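## Task

Take the cardboard box that sits on the desk and set it on the top of the bookcase. When you end, the hatched zone in front of the door must be empty, the robot must be upright and not leaning, and the box must stay where it is with no help from the robot.

## Robot and tools

ROBOT. A simulated Hello Robot Stretch 4, about 1.6 m tall. It has one arm. An omni-wheel base, whose rim is within 0.23 m of its centre, carries a mast with a lift. A telescoping arm reaches forward from the lift. A three-joint wrist ends in a two-finger gripper. Cameras: head_camera, head_left_camera, head_right_camera and wrist_camera. Loose objects may sometimes get a brief nudge from outside.

FRAMES. Base frame: origin on the floor below the base centre, x ahead, y to the left, z up. hand_pose, a point between the open fingertips, is reported in this frame, and its printed position may be slightly wrong. With all wrist joints at 0 the hand axes line up with the base axes. The odometry frame is where the base frame was when the scene began.

execute_actions. Argument "actions" is a list holding one action or none; an empty list only reports state and images. Argument "cameras" lists camera names (or "all"); omitted or null means all, [] means none, an unknown name rejects the call. One action may hold "base", "joints" or both, plus optional "pace" and "contact_limits"; or it holds only "end_of_arm". Its motions start at the same moment and may finish at different times.
- "base": exactly one key, each a relative move from where the base last reported itself. translate_m: metres straight ahead (negative backs up), -2 to 2. strafe_m: metres sideways, left positive, -2 to 2. rotate_rad: turn in place in radians, counter-clockwise from above positive, -3.2 to 3.2.
- "joints": absolute targets, any subset, named: lift_m (metres, 0 to 1.2), arm_m (metres of extension, 0 to 0.55), wrist_yaw_rad (-1.134 to 4.276; 0 points ahead, positive turns left, 3.14 tucks it back, beyond 3.4 the arm may block it), wrist_pitch_rad (-1.117 to 4.259; 0 level, 1.57 pointing down), wrist_roll_rad (-1.117 to 4.259; 0 keeps the fingers level, positive turns clockwise as seen from behind), gripper_m (fingertip gap in metres, -0.038 to 0.141; negative presses the tips together). Done tolerances: lift and arm ±0.004, yaw and roll ±0.02, pitch ±0.05, gripper ±0.004. A joint target outside its range is clipped and the result notes it; any other bad value or unknown key rejects the call with no motion. Joints or base you leave out may still be driving toward an earlier target without the status showing it.
- "pace": "slow", "default", "fast" or "max". Base speeds are 0.1/0.3/0.4/0.6 m/s and 1/2/3/4 rad/s respectively; with lift_m above 0.2 at the start of a base move these are reduced, down to 0.3 m/s and 1 rad/s at the top.
- "contact_limits": {"arm_m": value}, 0 (gentlest) to 0.75 (firmest), 0.5 if omitted; how hard the arm may push before stopping.
- {"end_of_arm": "enable_torque"}: revives any wrist or gripper motor that shut itself off; it then holds its current position.
A good opening move to unfold the wrist: lift_m 0.4 with wrist_yaw_rad 0 in one action. If a result reports a stop, the remaining execute_actions, wait and finished_scene calls in the same reply are skipped.

wait: "seconds", 0 to 10; sends nothing new and returns state and images. zoom_image: "camera" plus "region" [x0, y0, x1, y1] in pixels of that camera's most recent full image, origin at top left, no more than 504 by 504. read_manual: optional "section", only "licences"; returns licence text and moves nothing. finished_scene: "scene", the integer number of the scene being closed; irreversible, reports success and opens the next task. The goal must already hold steadily. Replying without any tool call ends everything.

RESULT LINES. "pictures" gives the order of the returned images. joint_positions: current joint values. base_status and joint_status: "done"; "off_target" (stopped short, may still push); "contact_stop_at_<key>" (that part hit something; lift, arm or wheels go slack, a loaded slack lift may sink, slack wheels may roll); "limit_stop_at_<name>", including limit_stop_at_tilt (lean above 6 degrees; lift, arm and wheels go slack and ignore commands until it leans less) and limit_stop_at_own_body (joint about to hit the robot; you may move it away; lift and arm may go slack); "torque_fault" (a wrist or gripper motor went limp, e.g. pressed against something or holding over about 2 kg level; send enable_torque). After a stop the joint forgets its old target. on_its_own covers things not commanded this call; its "held at" is the target held, not the position. lidar_m: 12 distances in metres from the base centre, sector 1 straight ahead then counter-clockwise at 30 degree steps (4th left, 7th behind, 10th right); "-" means nothing seen or closer than 0.25 m; it sees from about 0.15 m up to robot height, misses glass, thin legs and much behind. wrist_depth_mm: 7x7 grid of depths, 100 to 2000 mm, "-" if unknown; includes the robot's own body. base_odometry counts wheel rotation, so slip appears as motion; heading -3.142 to 3.142, left positive. If turned_by_wheels and turned_by_imu differ by over about 0.1 rad, the base likely hit or slipped and the heading is off by their difference. base_tilt: degrees, "forward" and "right" positive, with a fixed bias of up to about 1.5. motor_effort: percent of maximum, positive toward larger joint values, peak in brackets; noisy with fixed offsets. For wheel_0, wheel_1, wheel_2 positive means turning right. A load in a level gripper shifts wrist_pitch_rad effort away from 0.

GRASPING. Command gripper_m smaller than the object's width; a smaller value grips harder and pulls the object toward the wrist by up to a third of the shortfall; opening pushes it back out. The gripper reading and "done" do not prove a hold; a firm squeeze at gripper_m of 0 or more shows as an effort change. If fingertips jam on a surface below, raise the lift.

AVOID. Turning or driving with over 1 kg held and arm_m above 0.2, especially at fast paces, and steady pushes or pulls with the gripper high: both can tip the robot. Tilted-up and rolled wrist poses can trigger self-collision stops. Drops, slips, slams and hard hits count against you. Leave the hatched door area empty.

Each tool is called after "Emit:" by a JSON object that holds its "fn" and its "kwargs".

## Session

Emit:
{"fn": "execute_actions", "kwargs": {"actions": []}}

Scene clock: 0.00 s.
base_odometry: x=+0.000 y=+0.000 heading=+0.000 (m, m, rad; odometry frame)
turned_by_wheels: +0.000 (rad since the last result)
turned_by_imu: +0.000 (rad since the last result)
base_tilt: forward=+0.0 right=+0.1 (deg)
lidar_m: 1.97 1.05 1.12 2.23 2.13 2.05 1.86 1.77 1.84 1.84 1.75 1.81
base_status: not commanded
joint_positions: lift_m=+0.268 arm_m=-0.001 wrist_yaw_rad=+3.042 wrist_pitch_rad=-0.005 wrist_roll_rad=-0.018 gripper_m=+0.057
joint_status: not commanded
motor_effort: lift_m=+21 arm_m=+0 wrist_yaw_rad=+0 wrist_pitch_rad=-5 wrist_roll_rad=-1 gripper_m=-2 wheel_0=-1 wheel_1=+0 wheel_2=+0 (%)
hand_pose: x=-0.1082 y=+0.1158 z=+0.4479 quat_wxyz=(+0.050, +0.002, -0.009, +0.999) (m; base frame)
wrist_depth_mm: - 142 - - - - 1921 / - 141 - - - - 1863 / - 130 219 - - - 1863 / 116 140 1983 - - - 1863 / 1576 1756 - - - - 1921 / 1537 1661 193 1808 216 1863 1708 / 1078 1042 1118 142 1098 1205 1336
pictures: head_camera, head_left_camera, head_right_camera, wrist_camera
Images, in order (width x height): head_camera 420x560, head_left_camera 420x672, head_right_camera 420x672, wrist_camera 616x392.

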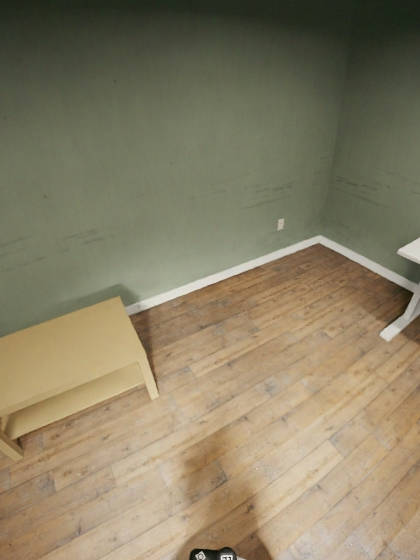

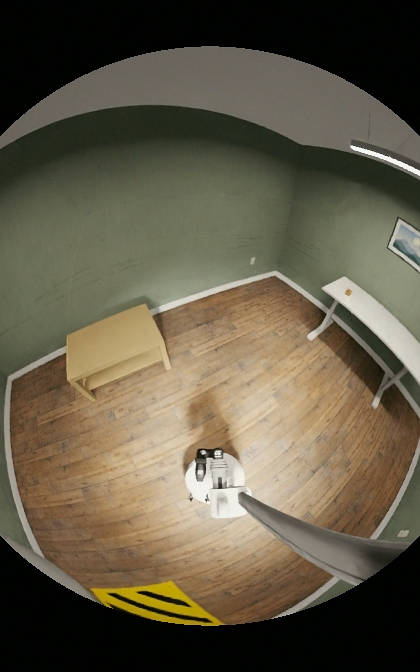

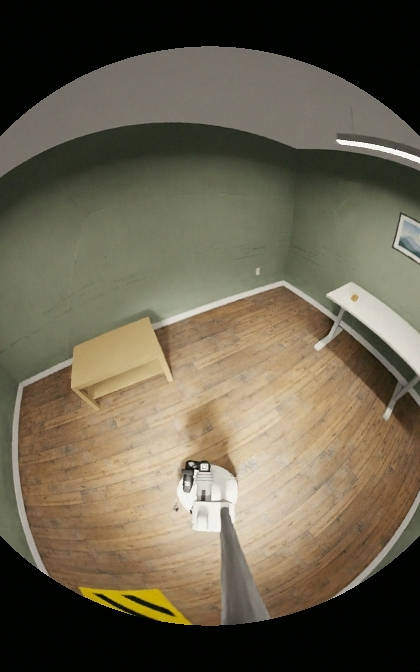

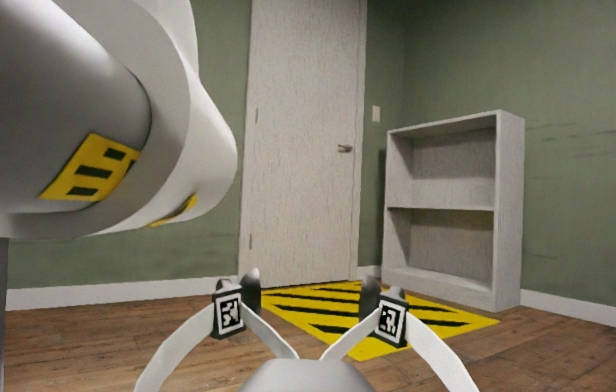

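Emit:
{"fn": "execute_actions", "kwargs": {"actions": [{"base":{"rotate_rad":-1.1},"joints":{"lift_m":0.7,"wrist_yaw_rad":0,"gripper_m":0.13},"pace":"fast"}]}}

Scene clock: 4.90 s.
base_odometry: x=+0.000 y=+0.000 heading=-1.100 (m, m, rad; odometry frame)
turned_by_wheels: -1.100 (rad since the last result)
turned_by_imu: -1.116 (rad since the last result)
base_tilt: forward=-0.1 right=+0.2 (deg)
lidar_m: 1.74 1.82 2.03 1.05 1.09 2.26 2.15 2.05 1.90 1.77 1.84 1.84
base_status: done
joint_positions: lift_m=+0.700 arm_m=-0.001 wrist_yaw_rad=+0.000 wrist_pitch_rad=-0.005 wrist_roll_rad=-0.018 gripper_m=+0.130
joint_status: all done
motor_effort: lift_m=+23(21) arm_m=+0(0) wrist_yaw_rad=+0(6) wrist_pitch_rad=-4(5) wrist_roll_rad=+0(1) gripper_m=+0(1) wheel_0=+0(9) wheel_1=+2(12) wheel_2=+0(11) (%)
hand_pose: x=+0.4587 y=-0.0873 z=+0.8794 quat_wxyz=(+1.000, -0.009, -0.002, +0.000) (m; base frame)
wrist_depth_mm: - - - - - - - / - - - - - - - / - - - - - - - / - - - - - - - / - - - - - - - / - - - - 1863 - - / - 1863 - 147 - - -
pictures: head_camera, head_left_camera, head_right_camera, wrist_camera
Images, in order (width x height): head_camera 420x560, head_left_camera 420x672, head_right_camera 420x672, wrist_camera 616x392.

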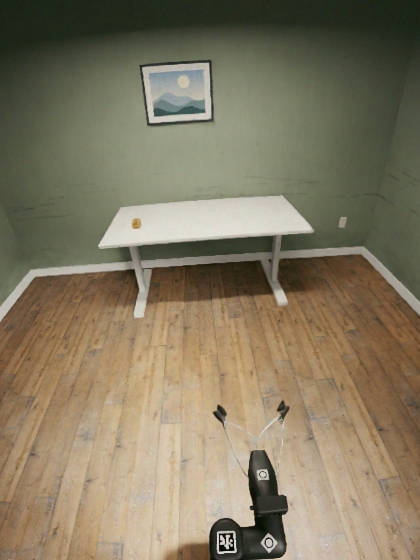

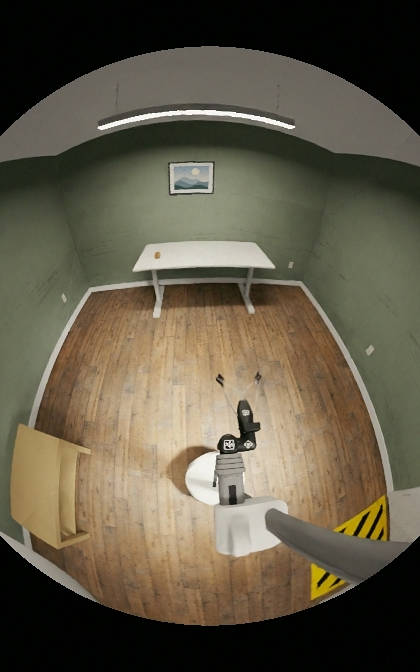

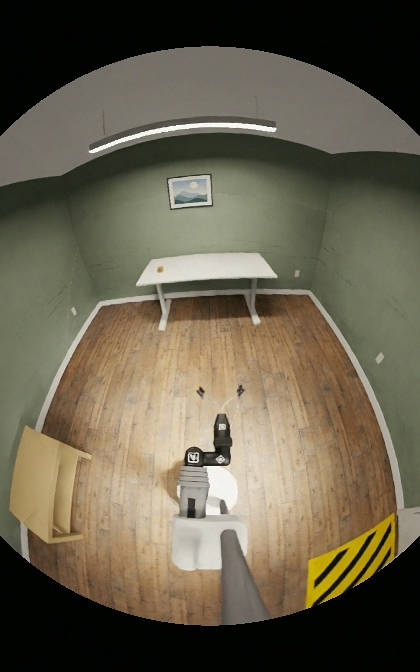

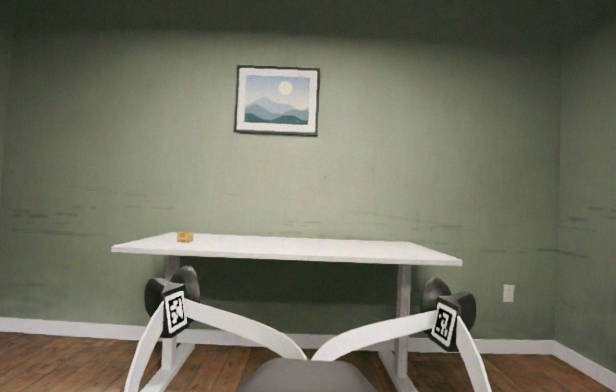

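Emit:
{"fn": "execute_actions", "kwargs": {"actions": [{"base":{"rotate_rad":0.28}}], "cameras": []}}

Emit:
{"fn": "execute_actions", "kwargs": {"actions": [{"base":{"translate_m":1.2},"joints":{"wrist_pitch_rad":0.3},"pace":"fast"}], "cameras": ["head_camera","wrist_camera"]}}

Scene clock: 8.47 s.
base_odometry: x=+0.000 y=+0.000 heading=-0.820 (m, m, rad; odometry frame)
turned_by_wheels: +0.279 (rad since the last result)
turned_by_imu: +0.284 (rad since the last result)
base_tilt: forward=+0.0 right=+0.1 (deg)
lidar_m: 1.73 2.26 1.05 1.05 1.26 2.15 2.04 2.07 1.80 1.77 2.05 1.76
base_status: done
joint_positions: lift_m=+0.700 arm_m=-0.001 wrist_yaw_rad=+0.000 wrist_pitch_rad=-0.005 wrist_roll_rad=-0.018 gripper_m=+0.130
joint_status: not commanded
motor_effort: lift_m=+24(24) arm_m=+0(0) wrist_yaw_rad=+1(0) wrist_pitch_rad=-5(6) wrist_roll_rad=+1(0) gripper_m=+1(1) wheel_0=-3(7) wheel_1=-4(8) wheel_2=-2(9) (%)
hand_pose: x=+0.4586 y=-0.0874 z=+0.8794 quat_wxyz=(+1.000, -0.009, -0.002, +0.000) (m; base frame)
wrist_depth_mm: - - - - - - - / - - - - - - - / - - - - - - - / - - - - - - - / - - - - - - - / - - - - - - 1983 / 1863 1983 - 147 - - 1983
pictures: none
No camera images: the call's "cameras" was empty. Leave "cameras" out to get every camera's image.

Scene clock: 12.83 s.
base_odometry: x=+0.819 y=-0.877 heading=-0.820 (m, m, rad; odometry frame)
turned_by_wheels: +0.000 (rad since the last result)
turned_by_imu: -0.005 (rad since the last result)
base_tilt: forward=+0.0 right=+0.1 (deg)
lidar_m: 0.59 0.69 1.62 1.64 1.26 1.52 3.31 2.46 2.04 2.06 0.71 0.59
base_status: done
joint_positions: lift_m=+0.700 arm_m=-0.001 wrist_yaw_rad=+0.000 wrist_pitch_rad=+0.302 wrist_roll_rad=-0.018 gripper_m=+0.130
joint_status: all done
motor_effort: lift_m=+23(23) arm_m=-1(0) wrist_yaw_rad=+1(1) wrist_pitch_rad=-4(3) wrist_roll_rad=-1(1) gripper_m=+1(0) wheel_0=+2(8) wheel_1=+2(10) wheel_2=+1(14) (%)
hand_pose: x=+0.4456 y=-0.0874 z=+0.7922 quat_wxyz=(+0.989, -0.009, +0.150, +0.001) (m; base frame)
wrist_depth_mm: 1397 1308 1229 1118 1042 991 931 / 1430 1336 1255 1160 1078 1025 976 / 1537 1397 1281 1182 1118 1060 991 / 1576 1397 661 640 715 741 768 / 1661 496 445 452 462 469 480 / 1499 1430 842 1366 379 359 359 / 1229 1205 1182 147 1281 1205 1160
pictures: head_camera, wrist_camera
Images, in order (width x height): head_camera 420x560, wrist_camera 616x392.

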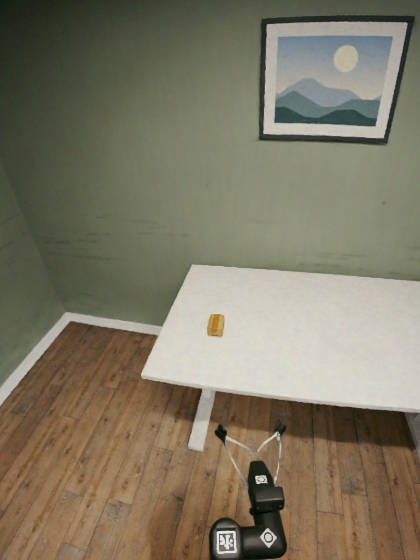

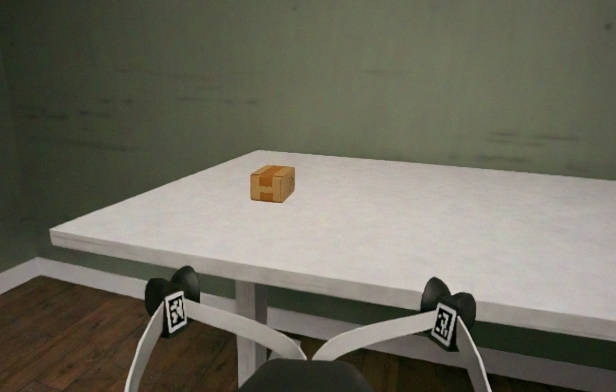

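Emit:
{"fn": "execute_actions", "kwargs": {"actions": [{"base":{"strafe_m":0.07},"joints":{"arm_m":0.3,"lift_m":0.68}}], "cameras": ["head_camera","wrist_camera"]}}

Scene clock: 17.80 s.
base_odometry: x=+0.870 y=-0.830 heading=-0.820 (m, m, rad; odometry frame)
turned_by_wheels: +0.000 (rad since the last result)
turned_by_imu: +0.001 (rad since the last result)
base_tilt: forward=+0.0 right=+0.1 (deg)
lidar_m: 0.62 0.68 1.57 1.56 1.19 1.44 3.29 2.51 2.14 2.14 0.73 0.61
base_status: done
joint_positions: lift_m=+0.680 arm_m=+0.299 wrist_yaw_rad=+0.000 wrist_pitch_rad=+0.302 wrist_roll_rad=-0.018 gripper_m=+0.130
joint_status: all done
motor_effort: lift_m=+17(20) arm_m=+7(10) wrist_yaw_rad=+0(2) wrist_pitch_rad=-5(3) wrist_roll_rad=+1(1) gripper_m=+0(0) wheel_0=+0(10) wheel_1=+1(10) wheel_2=+0(1) (%)
hand_pose: x=+0.7452 y=-0.0874 z=+0.7726 quat_wxyz=(+0.989, -0.009, +0.151, +0.001) (m; base frame)
wrist_depth_mm: 1042 960 904 854 809 750 715 / 1098 1008 946 878 831 778 741 / 1160 1078 976 917 866 809 768 / 1205 1118 597 609 634 661 676 / 1281 382 394 345 413 418 427 / 279 270 264 296 285 290 309 / 228 227 233 146 239 235 245
pictures: head_camera, wrist_camera
Images, in order (width x height): head_camera 420x560, wrist_camera 616x392.

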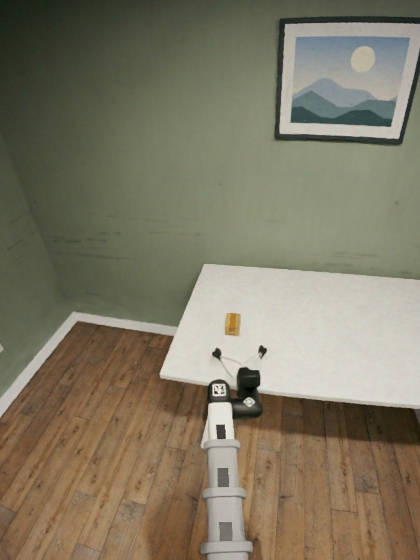

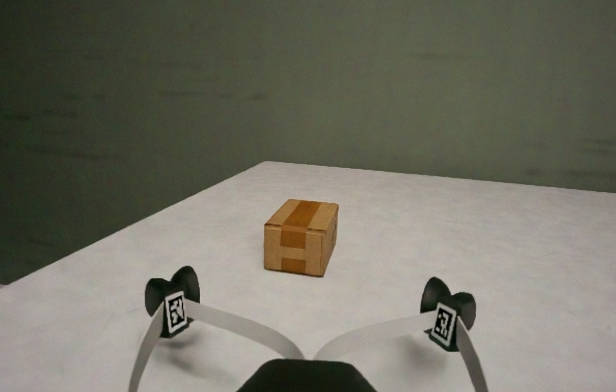

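Emit:
{"fn": "execute_actions", "kwargs": {"actions": [{"joints":{"arm_m":0.44,"lift_m":0.66}}], "cameras": ["wrist_camera"]}}

Emit:
{"fn": "execute_actions", "kwargs": {"actions": [{"joints":{"gripper_m":0.01}}], "cameras": ["wrist_camera"]}}

Emit:
{"fn": "execute_actions", "kwargs": {"actions": [{"joints":{"lift_m":0.8}}], "cameras": ["wrist_camera"]}}

Scene clock: 21.97 s.
base_odometry: x=+0.870 y=-0.830 heading=-0.820 (m, m, rad; odometry frame)
turned_by_wheels: +0.000 (rad since the last result)
turned_by_imu: +0.001 (rad since the last result)
base_tilt: forward=+0.0 right=+0.2 (deg)
lidar_m: 0.60 0.70 1.58 1.56 1.21 1.48 3.30 2.51 2.15 2.14 0.73 0.61
base_status: not commanded
joint_positions: lift_m=+0.660 arm_m=+0.439 wrist_yaw_rad=+0.000 wrist_pitch_rad=+0.302 wrist_roll_rad=-0.018 gripper_m=+0.130
joint_status: all done
motor_effort: lift_m=+18(19) arm_m=+7(6) wrist_yaw_rad=+1(1) wrist_pitch_rad=-4(4) wrist_roll_rad=+0(0) gripper_m=-1(1) wheel_0=+0(0) wheel_1=+1(2) wheel_2=+0(1) (%)
hand_pose: x=+0.8852 y=-0.0874 z=+0.7526 quat_wxyz=(+0.989, -0.009, +0.151, +0.001) (m; base frame)
wrist_depth_mm: 878 831 768 723 676 634 615 / 931 866 798 750 691 661 621 / 960 904 842 778 732 676 654 / 1025 946 525 549 559 580 597 / 1060 338 345 239 362 368 375 / 246 239 200 198 253 255 272 / 201 200 204 147 209 207 222
pictures: wrist_camera
Images, in order (width x height): wrist_camera 616x392.

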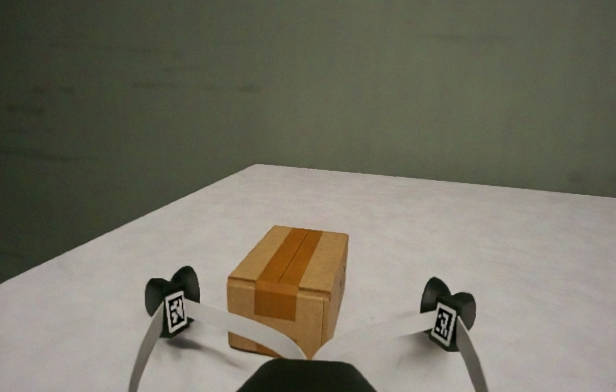

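Scene clock: 24.07 s.
base_odometry: x=+0.870 y=-0.830 heading=-0.820 (m, m, rad; odometry frame)
turned_by_wheels: +0.000 (rad since the last result)
turned_by_imu: +0.000 (rad since the last result)
base_tilt: forward=+0.0 right=+0.0 (deg)
lidar_m: 0.61 0.69 1.56 1.58 1.20 1.46 3.29 2.55 2.15 2.14 0.70 0.62
base_status: not commanded
joint_positions: lift_m=+0.660 arm_m=+0.439 wrist_yaw_rad=+0.000 wrist_pitch_rad=+0.303 wrist_roll_rad=-0.018 gripper_m=+0.010
joint_status: all done
motor_effort: lift_m=+17(17) arm_m=+6(6) wrist_yaw_rad=+1(1) wrist_pitch_rad=-7(7) wrist_roll_rad=+1(1) gripper_m=-20(17) wheel_0=+0(0) wheel_1=+1(1) wheel_2=+0(0) (%)
hand_pose: x=+0.8851 y=-0.0874 z=+0.7524 quat_wxyz=(+0.988, -0.009, +0.151, +0.001) (m; base frame)
wrist_depth_mm: 891 820 778 723 683 640 609 / 931 866 809 750 699 654 621 / 976 904 842 778 732 691 640 / 1025 946 521 539 554 574 591 / 1078 338 343 227 359 364 375 / 244 252 185 187 195 267 271 / 200 192 196 191 193 193 221
pictures: wrist_camera
Images, in order (width x height): wrist_camera 616x392.

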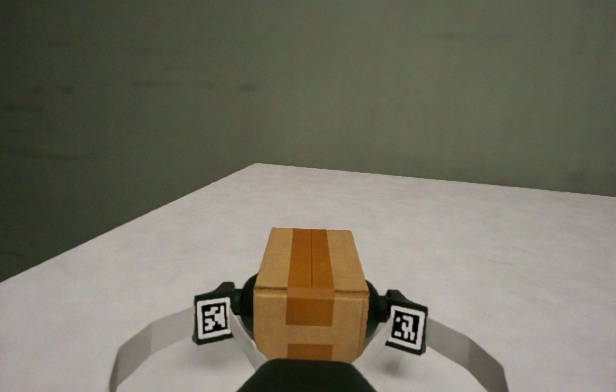

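Scene clock: 25.70 s.
base_odometry: x=+0.870 y=-0.830 heading=-0.820 (m, m, rad; odometry frame)
turned_by_wheels: +0.000 (rad since the last result)
turned_by_imu: +0.000 (rad since the last result)
base_tilt: forward=+0.0 right=+0.1 (deg)
lidar_m: 0.60 0.69 1.54 1.56 1.21 1.43 3.28 2.54 2.15 2.13 0.72 0.58
base_status: not commanded
joint_positions: lift_m=+0.800 arm_m=+0.439 wrist_yaw_rad=+0.000 wrist_pitch_rad=+0.303 wrist_roll_rad=-0.018 gripper_m=+0.010
joint_status: all done
motor_effort: lift_m=+24(27) arm_m=+7(7) wrist_yaw_rad=+1(1) wrist_pitch_rad=-8(7) wrist_roll_rad=+0(1) gripper_m=-20(20) wheel_0=+0(0) wheel_1=+1(2) wheel_2=+0(0) (%)
hand_pose: x=+0.8851 y=-0.0874 z=+0.8917 quat_wxyz=(+0.988, -0.009, +0.151, +0.001) (m; base frame)
wrist_depth_mm: 891 831 768 715 676 634 603 / 917 866 809 750 699 654 627 / 960 931 842 778 732 683 647 / 1025 946 866 809 759 707 683 / 1098 1008 904 227 691 723 691 / 1205 1060 186 187 196 521 517 / 1255 366 377 191 373 370 424
pictures: wrist_camera
Images, in order (width x height): wrist_camera 616x392.

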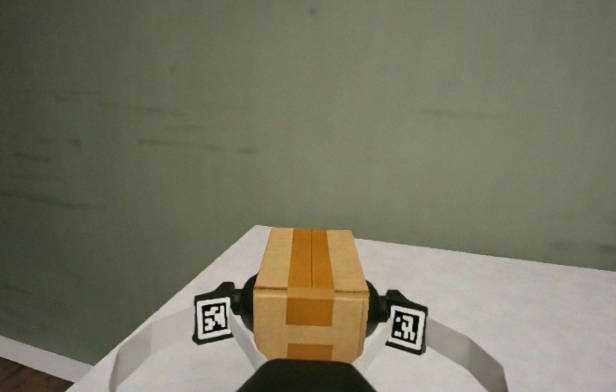

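Emit:
{"fn": "execute_actions", "kwargs": {"actions": [{"base":{"rotate_rad":-3.0},"joints":{"arm_m":0}}], "cameras": []}}

Emit:
{"fn": "execute_actions", "kwargs": {"actions": [{"base":{"translate_m":2.0},"joints":{"lift_m":1.2},"pace":"fast"}], "cameras": ["head_camera","wrist_camera"]}}

Scene clock: 30.73 s.
base_odometry: x=+0.870 y=-0.830 heading=+2.464 (m, m, rad; odometry frame)
turned_by_wheels: -3.000 (rad since the last result)
turned_by_imu: -3.044 (rad since the last result)
base_tilt: forward=-0.1 right=+0.1 (deg)
lidar_m: 3.22 2.35 2.14 1.05 0.68 0.60 0.61 1.71 1.56 1.59 1.19 1.86
base_status: done
joint_positions: lift_m=+0.800 arm_m=+0.001 wrist_yaw_rad=+0.000 wrist_pitch_rad=+0.304 wrist_roll_rad=-0.018 gripper_m=+0.010
joint_status: all done
motor_effort: lift_m=+24(24) arm_m=-6(9) wrist_yaw_rad=+1(2) wrist_pitch_rad=-8(9) wrist_roll_rad=+0(1) gripper_m=-21(20) wheel_0=+2(7) wheel_1=+2(9) wheel_2=+0(10) (%)
hand_pose: x=+0.4473 y=-0.0875 z=+0.8917 quat_wxyz=(+0.988, -0.009, +0.151, +0.001) (m; base frame)
wrist_depth_mm: 1921 - - - - - - / 1921 - - - - - - / - - - - - - - / - - - - - - - / - - - 227 - - - / 1661 1708 185 187 196 1808 1863 / 1366 1281 1308 191 1308 1308 1464
pictures: none
No camera images: the call's "cameras" was empty. Leave "cameras" out to get every camera's image.

Scene clock: 37.17 s.
base_odometry: x=-0.688 y=+0.424 heading=+2.464 (m, m, rad; odometry frame)
turned_by_wheels: +0.001 (rad since the last result)
turned_by_imu: -0.009 (rad since the last result)
base_tilt: forward=+0.0 right=+0.2 (deg)
lidar_m: 1.22 1.40 1.39 1.40 1.76 2.46 3.30 1.59 1.45 2.33 1.58 1.44
base_status: done
joint_positions: lift_m=+1.199 arm_m=+0.001 wrist_yaw_rad=+0.000 wrist_pitch_rad=+0.304 wrist_roll_rad=-0.018 gripper_m=+0.010
joint_status: all done
joint sent to its limit — the command would take lift_m past its upper limit, so that joint was sent only as far as its limit.
motor_effort: lift_m=+23(23) arm_m=-6(6) wrist_yaw_rad=+1(2) wrist_pitch_rad=-9(9) wrist_roll_rad=+0(0) gripper_m=-20(21) wheel_0=+2(7) wheel_1=+4(9) wheel_2=+3(13) (%)
hand_pose: x=+0.4473 y=-0.0874 z=+1.2905 quat_wxyz=(+0.988, -0.009, +0.151, +0.001) (m; base frame)
wrist_depth_mm: 1255 1464 1308 1205 1078 1025 946 / 1281 1537 1430 1255 1138 1042 976 / 1336 1576 1499 1308 1205 1098 991 / 1366 1499 1366 1308 1255 1118 1025 / 1366 1576 1537 227 1255 1138 1060 / 1397 1537 185 187 195 1182 1098 / 1430 1618 1661 191 1366 1205 1138
pictures: head_camera, wrist_camera
Images, in order (width x height): head_camera 420x560, wrist_camera 616x392.

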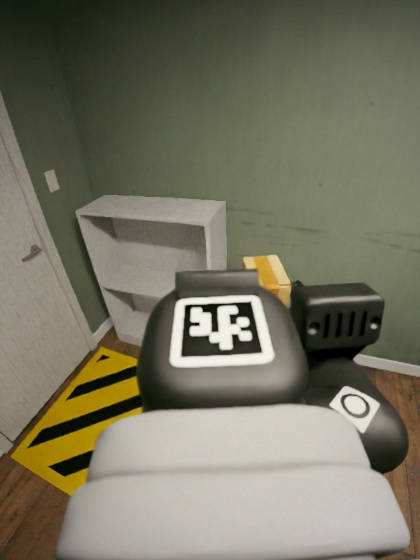

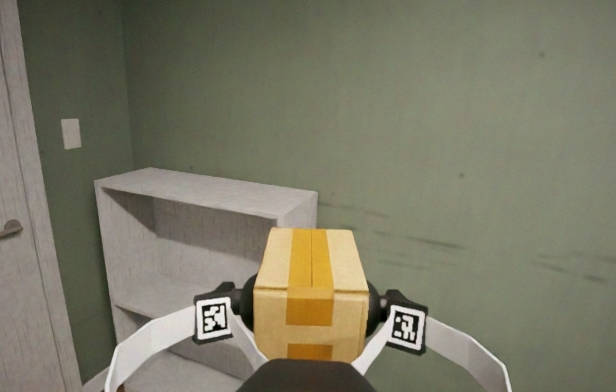

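Emit:
{"fn": "execute_actions", "kwargs": {"actions": [{"base":{"rotate_rad":0.2}}], "cameras": []}}

Emit:
{"fn": "execute_actions", "kwargs": {"actions": [{"base":{"translate_m":0.5},"joints":{"lift_m":1.1,"arm_m":0.4},"pace":"fast"}], "cameras": ["head_camera","wrist_camera"]}}

Scene clock: 40.67 s.
base_odometry: x=-0.688 y=+0.424 heading=+2.663 (m, m, rad; odometry frame)
turned_by_wheels: +0.199 (rad since the last result)
turned_by_imu: +0.203 (rad since the last result)
base_tilt: forward=+0.0 right=+0.1 (deg)
lidar_m: 1.21 1.41 1.36 1.49 2.12 2.45 2.94 1.50 1.46 1.94 1.49 1.43
base_status: done
joint_positions: lift_m=+1.199 arm_m=+0.001 wrist_yaw_rad=+0.000 wrist_pitch_rad=+0.304 wrist_roll_rad=-0.018 gripper_m=+0.010
joint_status: not commanded
motor_effort: lift_m=+23(23) arm_m=-6(6) wrist_yaw_rad=+1(1) wrist_pitch_rad=-9(8) wrist_roll_rad=+0(0) gripper_m=-21(20) wheel_0=-3(7) wheel_1=-6(6) wheel_2=-4(7) (%)
hand_pose: x=+0.4473 y=-0.0874 z=+1.2905 quat_wxyz=(+0.988, -0.009, +0.151, +0.001) (m; base frame)
wrist_depth_mm: 1098 1336 1576 1366 1160 1042 946 / 1138 1336 1618 1430 1229 1060 946 / 1138 1397 1661 1430 1229 1098 976 / 1160 1397 1537 1430 1255 1118 991 / 1205 1464 1708 226 1281 1138 1042 / 1255 1464 185 187 195 1182 1042 / 1308 1464 1708 191 1366 1160 1098
pictures: none
No camera images: the call's "cameras" was empty. Leave "cameras" out to get every camera's image.

Scene clock: 43.80 s.
base_odometry: x=-1.132 y=+0.654 heading=+2.664 (m, m, rad; odometry frame)
turned_by_wheels: +0.001 (rad since the last result)
turned_by_imu: -0.002 (rad since the last result)
base_tilt: forward=+0.1 right=+0.2 (deg)
lidar_m: 0.74 1.04 1.11 1.16 1.71 2.91 3.56 1.79 1.92 1.39 1.05 0.72
base_status: done
joint_positions: lift_m=+1.100 arm_m=+0.399 wrist_yaw_rad=+0.000 wrist_pitch_rad=+0.304 wrist_roll_rad=-0.018 gripper_m=+0.010
joint_status: all done
motor_effort: lift_m=+18(24) arm_m=+7(9) wrist_yaw_rad=+1(2) wrist_pitch_rad=-8(9) wrist_roll_rad=+0(0) gripper_m=-20(19) wheel_0=+1(6) wheel_1=+4(7) wheel_2=+2(13) (%)
hand_pose: x=+0.8451 y=-0.0874 z=+1.1921 quat_wxyz=(+0.988, -0.009, +0.151, +0.001) (m; base frame)
wrist_depth_mm: 707 741 609 512 442 389 353 / 732 788 634 530 455 397 364 / 750 831 668 554 473 410 370 / 778 842 707 580 492 424 382 / 539 554 569 228 500 436 394 / 525 418 186 187 195 439 404 / 654 334 327 191 320 322 366
pictures: head_camera, wrist_camera
Images, in order (width x height): head_camera 420x560, wrist_camera 616x392.

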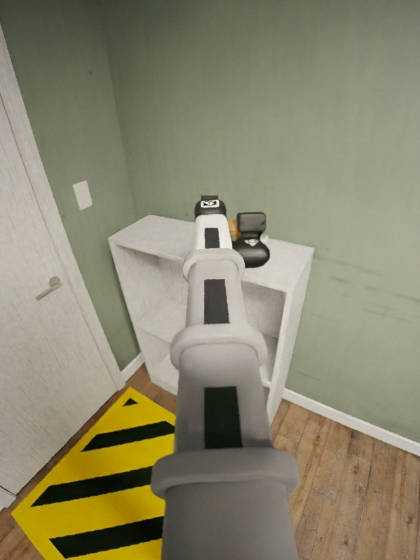

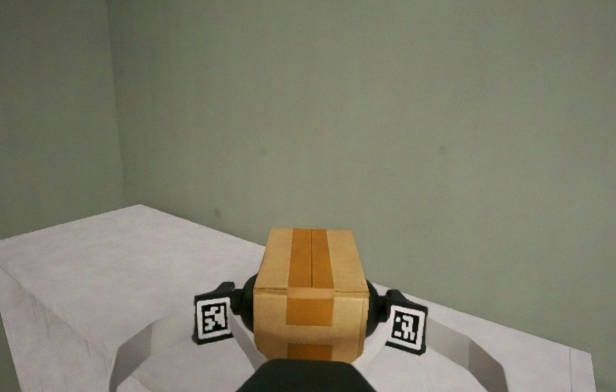

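Emit:
{"fn": "execute_actions", "kwargs": {"actions": [{"joints":{"lift_m":1.008,"arm_m":0.5}}], "cameras": ["wrist_camera"]}}

Emit:
{"fn": "execute_actions", "kwargs": {"actions": [{"joints":{"gripper_m":0.11}}], "cameras": []}}

Emit:
{"fn": "execute_actions", "kwargs": {"actions": [{"base":{"translate_m":-0.6},"joints":{"arm_m":0},"pace":"fast"}], "cameras": ["head_left_camera","wrist_camera"]}}

Scene clock: 47.97 s.
base_odometry: x=-1.132 y=+0.654 heading=+2.664 (m, m, rad; odometry frame)
turned_by_wheels: +0.000 (rad since the last result)
turned_by_imu: +0.001 (rad since the last result)
base_tilt: forward=+0.0 right=+0.1 (deg)
lidar_m: 0.74 1.05 1.09 1.19 1.68 2.90 3.56 1.79 1.92 1.39 1.05 0.73
base_status: not commanded
joint_positions: lift_m=+1.008 arm_m=+0.499 wrist_yaw_rad=+0.000 wrist_pitch_rad=+0.304 wrist_roll_rad=-0.018 gripper_m=+0.010
joint_status: all done
motor_effort: lift_m=+18(15) arm_m=+6(10) wrist_yaw_rad=+0(0) wrist_pitch_rad=-8(8) wrist_roll_rad=+1(0) gripper_m=-20(20) wheel_0=+1(2) wheel_1=+4(4) wheel_2=+1(1) (%)
hand_pose: x=+0.9451 y=-0.0874 z=+1.1002 quat_wxyz=(+0.988, -0.009, +0.151, +0.001) (m; base frame)
wrist_depth_mm: 668 603 496 421 362 319 289 / 683 654 517 433 375 327 296 / 699 691 539 452 387 336 303 / 512 530 539 473 399 347 314 / 345 353 359 228 387 355 324 / 258 263 186 187 195 282 282 / 216 201 206 191 204 204 232
pictures: wrist_camera
Images, in order (width x height): wrist_camera 616x392.

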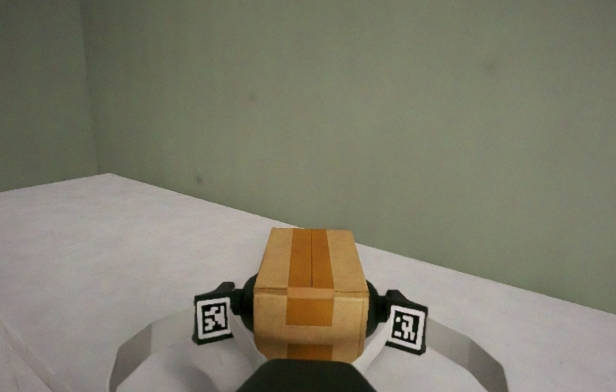

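Scene clock: 49.80 s.
base_odometry: x=-1.132 y=+0.654 heading=+2.664 (m, m, rad; odometry frame)
turned_by_wheels: +0.000 (rad since the last result)
turned_by_imu: +0.000 (rad since the last result)
base_tilt: forward=+0.0 right=+0.2 (deg)
lidar_m: 0.75 1.07 1.10 1.19 1.70 2.89 3.45 1.78 1.91 1.40 1.05 0.74
base_status: not commanded
joint_positions: lift_m=+1.008 arm_m=+0.499 wrist_yaw_rad=+0.000 wrist_pitch_rad=+0.303 wrist_roll_rad=-0.018 gripper_m=+0.110
joint_status: all done
motor_effort: lift_m=+18(18) arm_m=+7(6) wrist_yaw_rad=+0(0) wrist_pitch_rad=-6(8) wrist_roll_rad=+0(0) gripper_m=+0(20) wheel_0=+1(2) wheel_1=+3(4) wheel_2=+2(1) (%)
hand_pose: x=+0.9452 y=-0.0874 z=+1.1004 quat_wxyz=(+0.989, -0.009, +0.151, +0.001) (m; base frame)
wrist_depth_mm: 668 603 496 418 359 317 289 / 683 647 521 436 373 327 297 / 699 691 549 452 387 336 303 / 521 535 539 469 399 347 314 / 345 355 364 255 387 355 322 / 259 263 198 201 202 282 285 / 217 210 214 145 220 217 232
pictures: none
No camera images: the call's "cameras" was empty. Leave "cameras" out to get every camera's image.

Scene clock: 52.97 s.
base_odometry: x=-0.600 y=+0.378 heading=+2.663 (m, m, rad; odometry frame)
turned_by_wheels: +0.000 (rad since the last result)
turned_by_imu: +0.003 (rad since the last result)
base_tilt: forward=+0.0 right=+0.1 (deg)
lidar_m: 1.32 1.47 1.45 1.56 2.20 2.38 3.10 1.44 1.39 2.02 1.57 1.52
base_status: done
joint_positions: lift_m=+1.008 arm_m=+0.001 wrist_yaw_rad=+0.000 wrist_pitch_rad=+0.303 wrist_roll_rad=-0.018 gripper_m=+0.110
joint_status: all done
motor_effort: lift_m=+18(18) arm_m=-6(5) wrist_yaw_rad=+2(1) wrist_pitch_rad=-5(5) wrist_roll_rad=+0(0) gripper_m=-1(1) wheel_0=-3(8) wheel_1=-4(9) wheel_2=+1(12) (%)
hand_pose: x=+0.4473 y=-0.0875 z=+1.1005 quat_wxyz=(+0.989, -0.009, +0.151, +0.001) (m; base frame)
wrist_depth_mm: 1138 1336 1661 1464 1229 1098 1008 / 1160 1397 1708 1499 1281 1138 1025 / 1182 1464 1618 1499 1255 1182 1025 / 1229 1499 1708 1576 1308 1205 1060 / 1255 1537 1708 1576 1336 1255 1118 / 1281 1499 198 1661 216 1229 1118 / 1336 1499 1618 145 1537 1281 1160
pictures: head_left_camera, wrist_camera
Images, in order (width x height): head_left_camera 420x672, wrist_camera 616x392.

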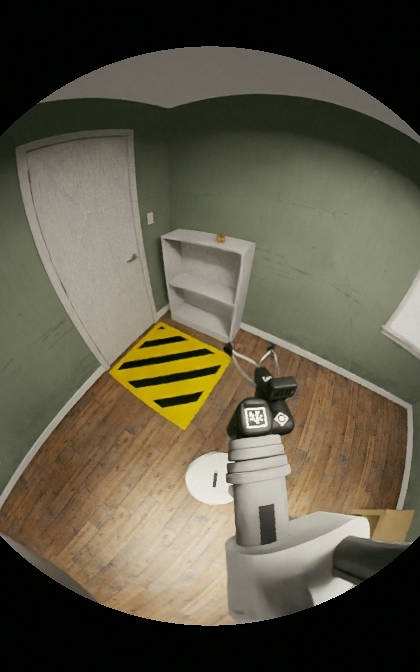

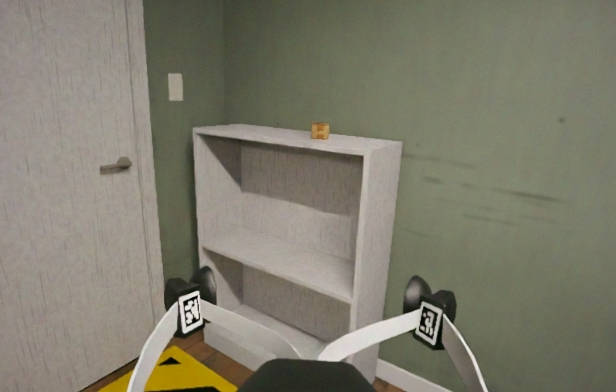

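Emit:
{"fn": "finished_scene", "kwargs": {"scene": 1}}

The scene is finished: the task was done.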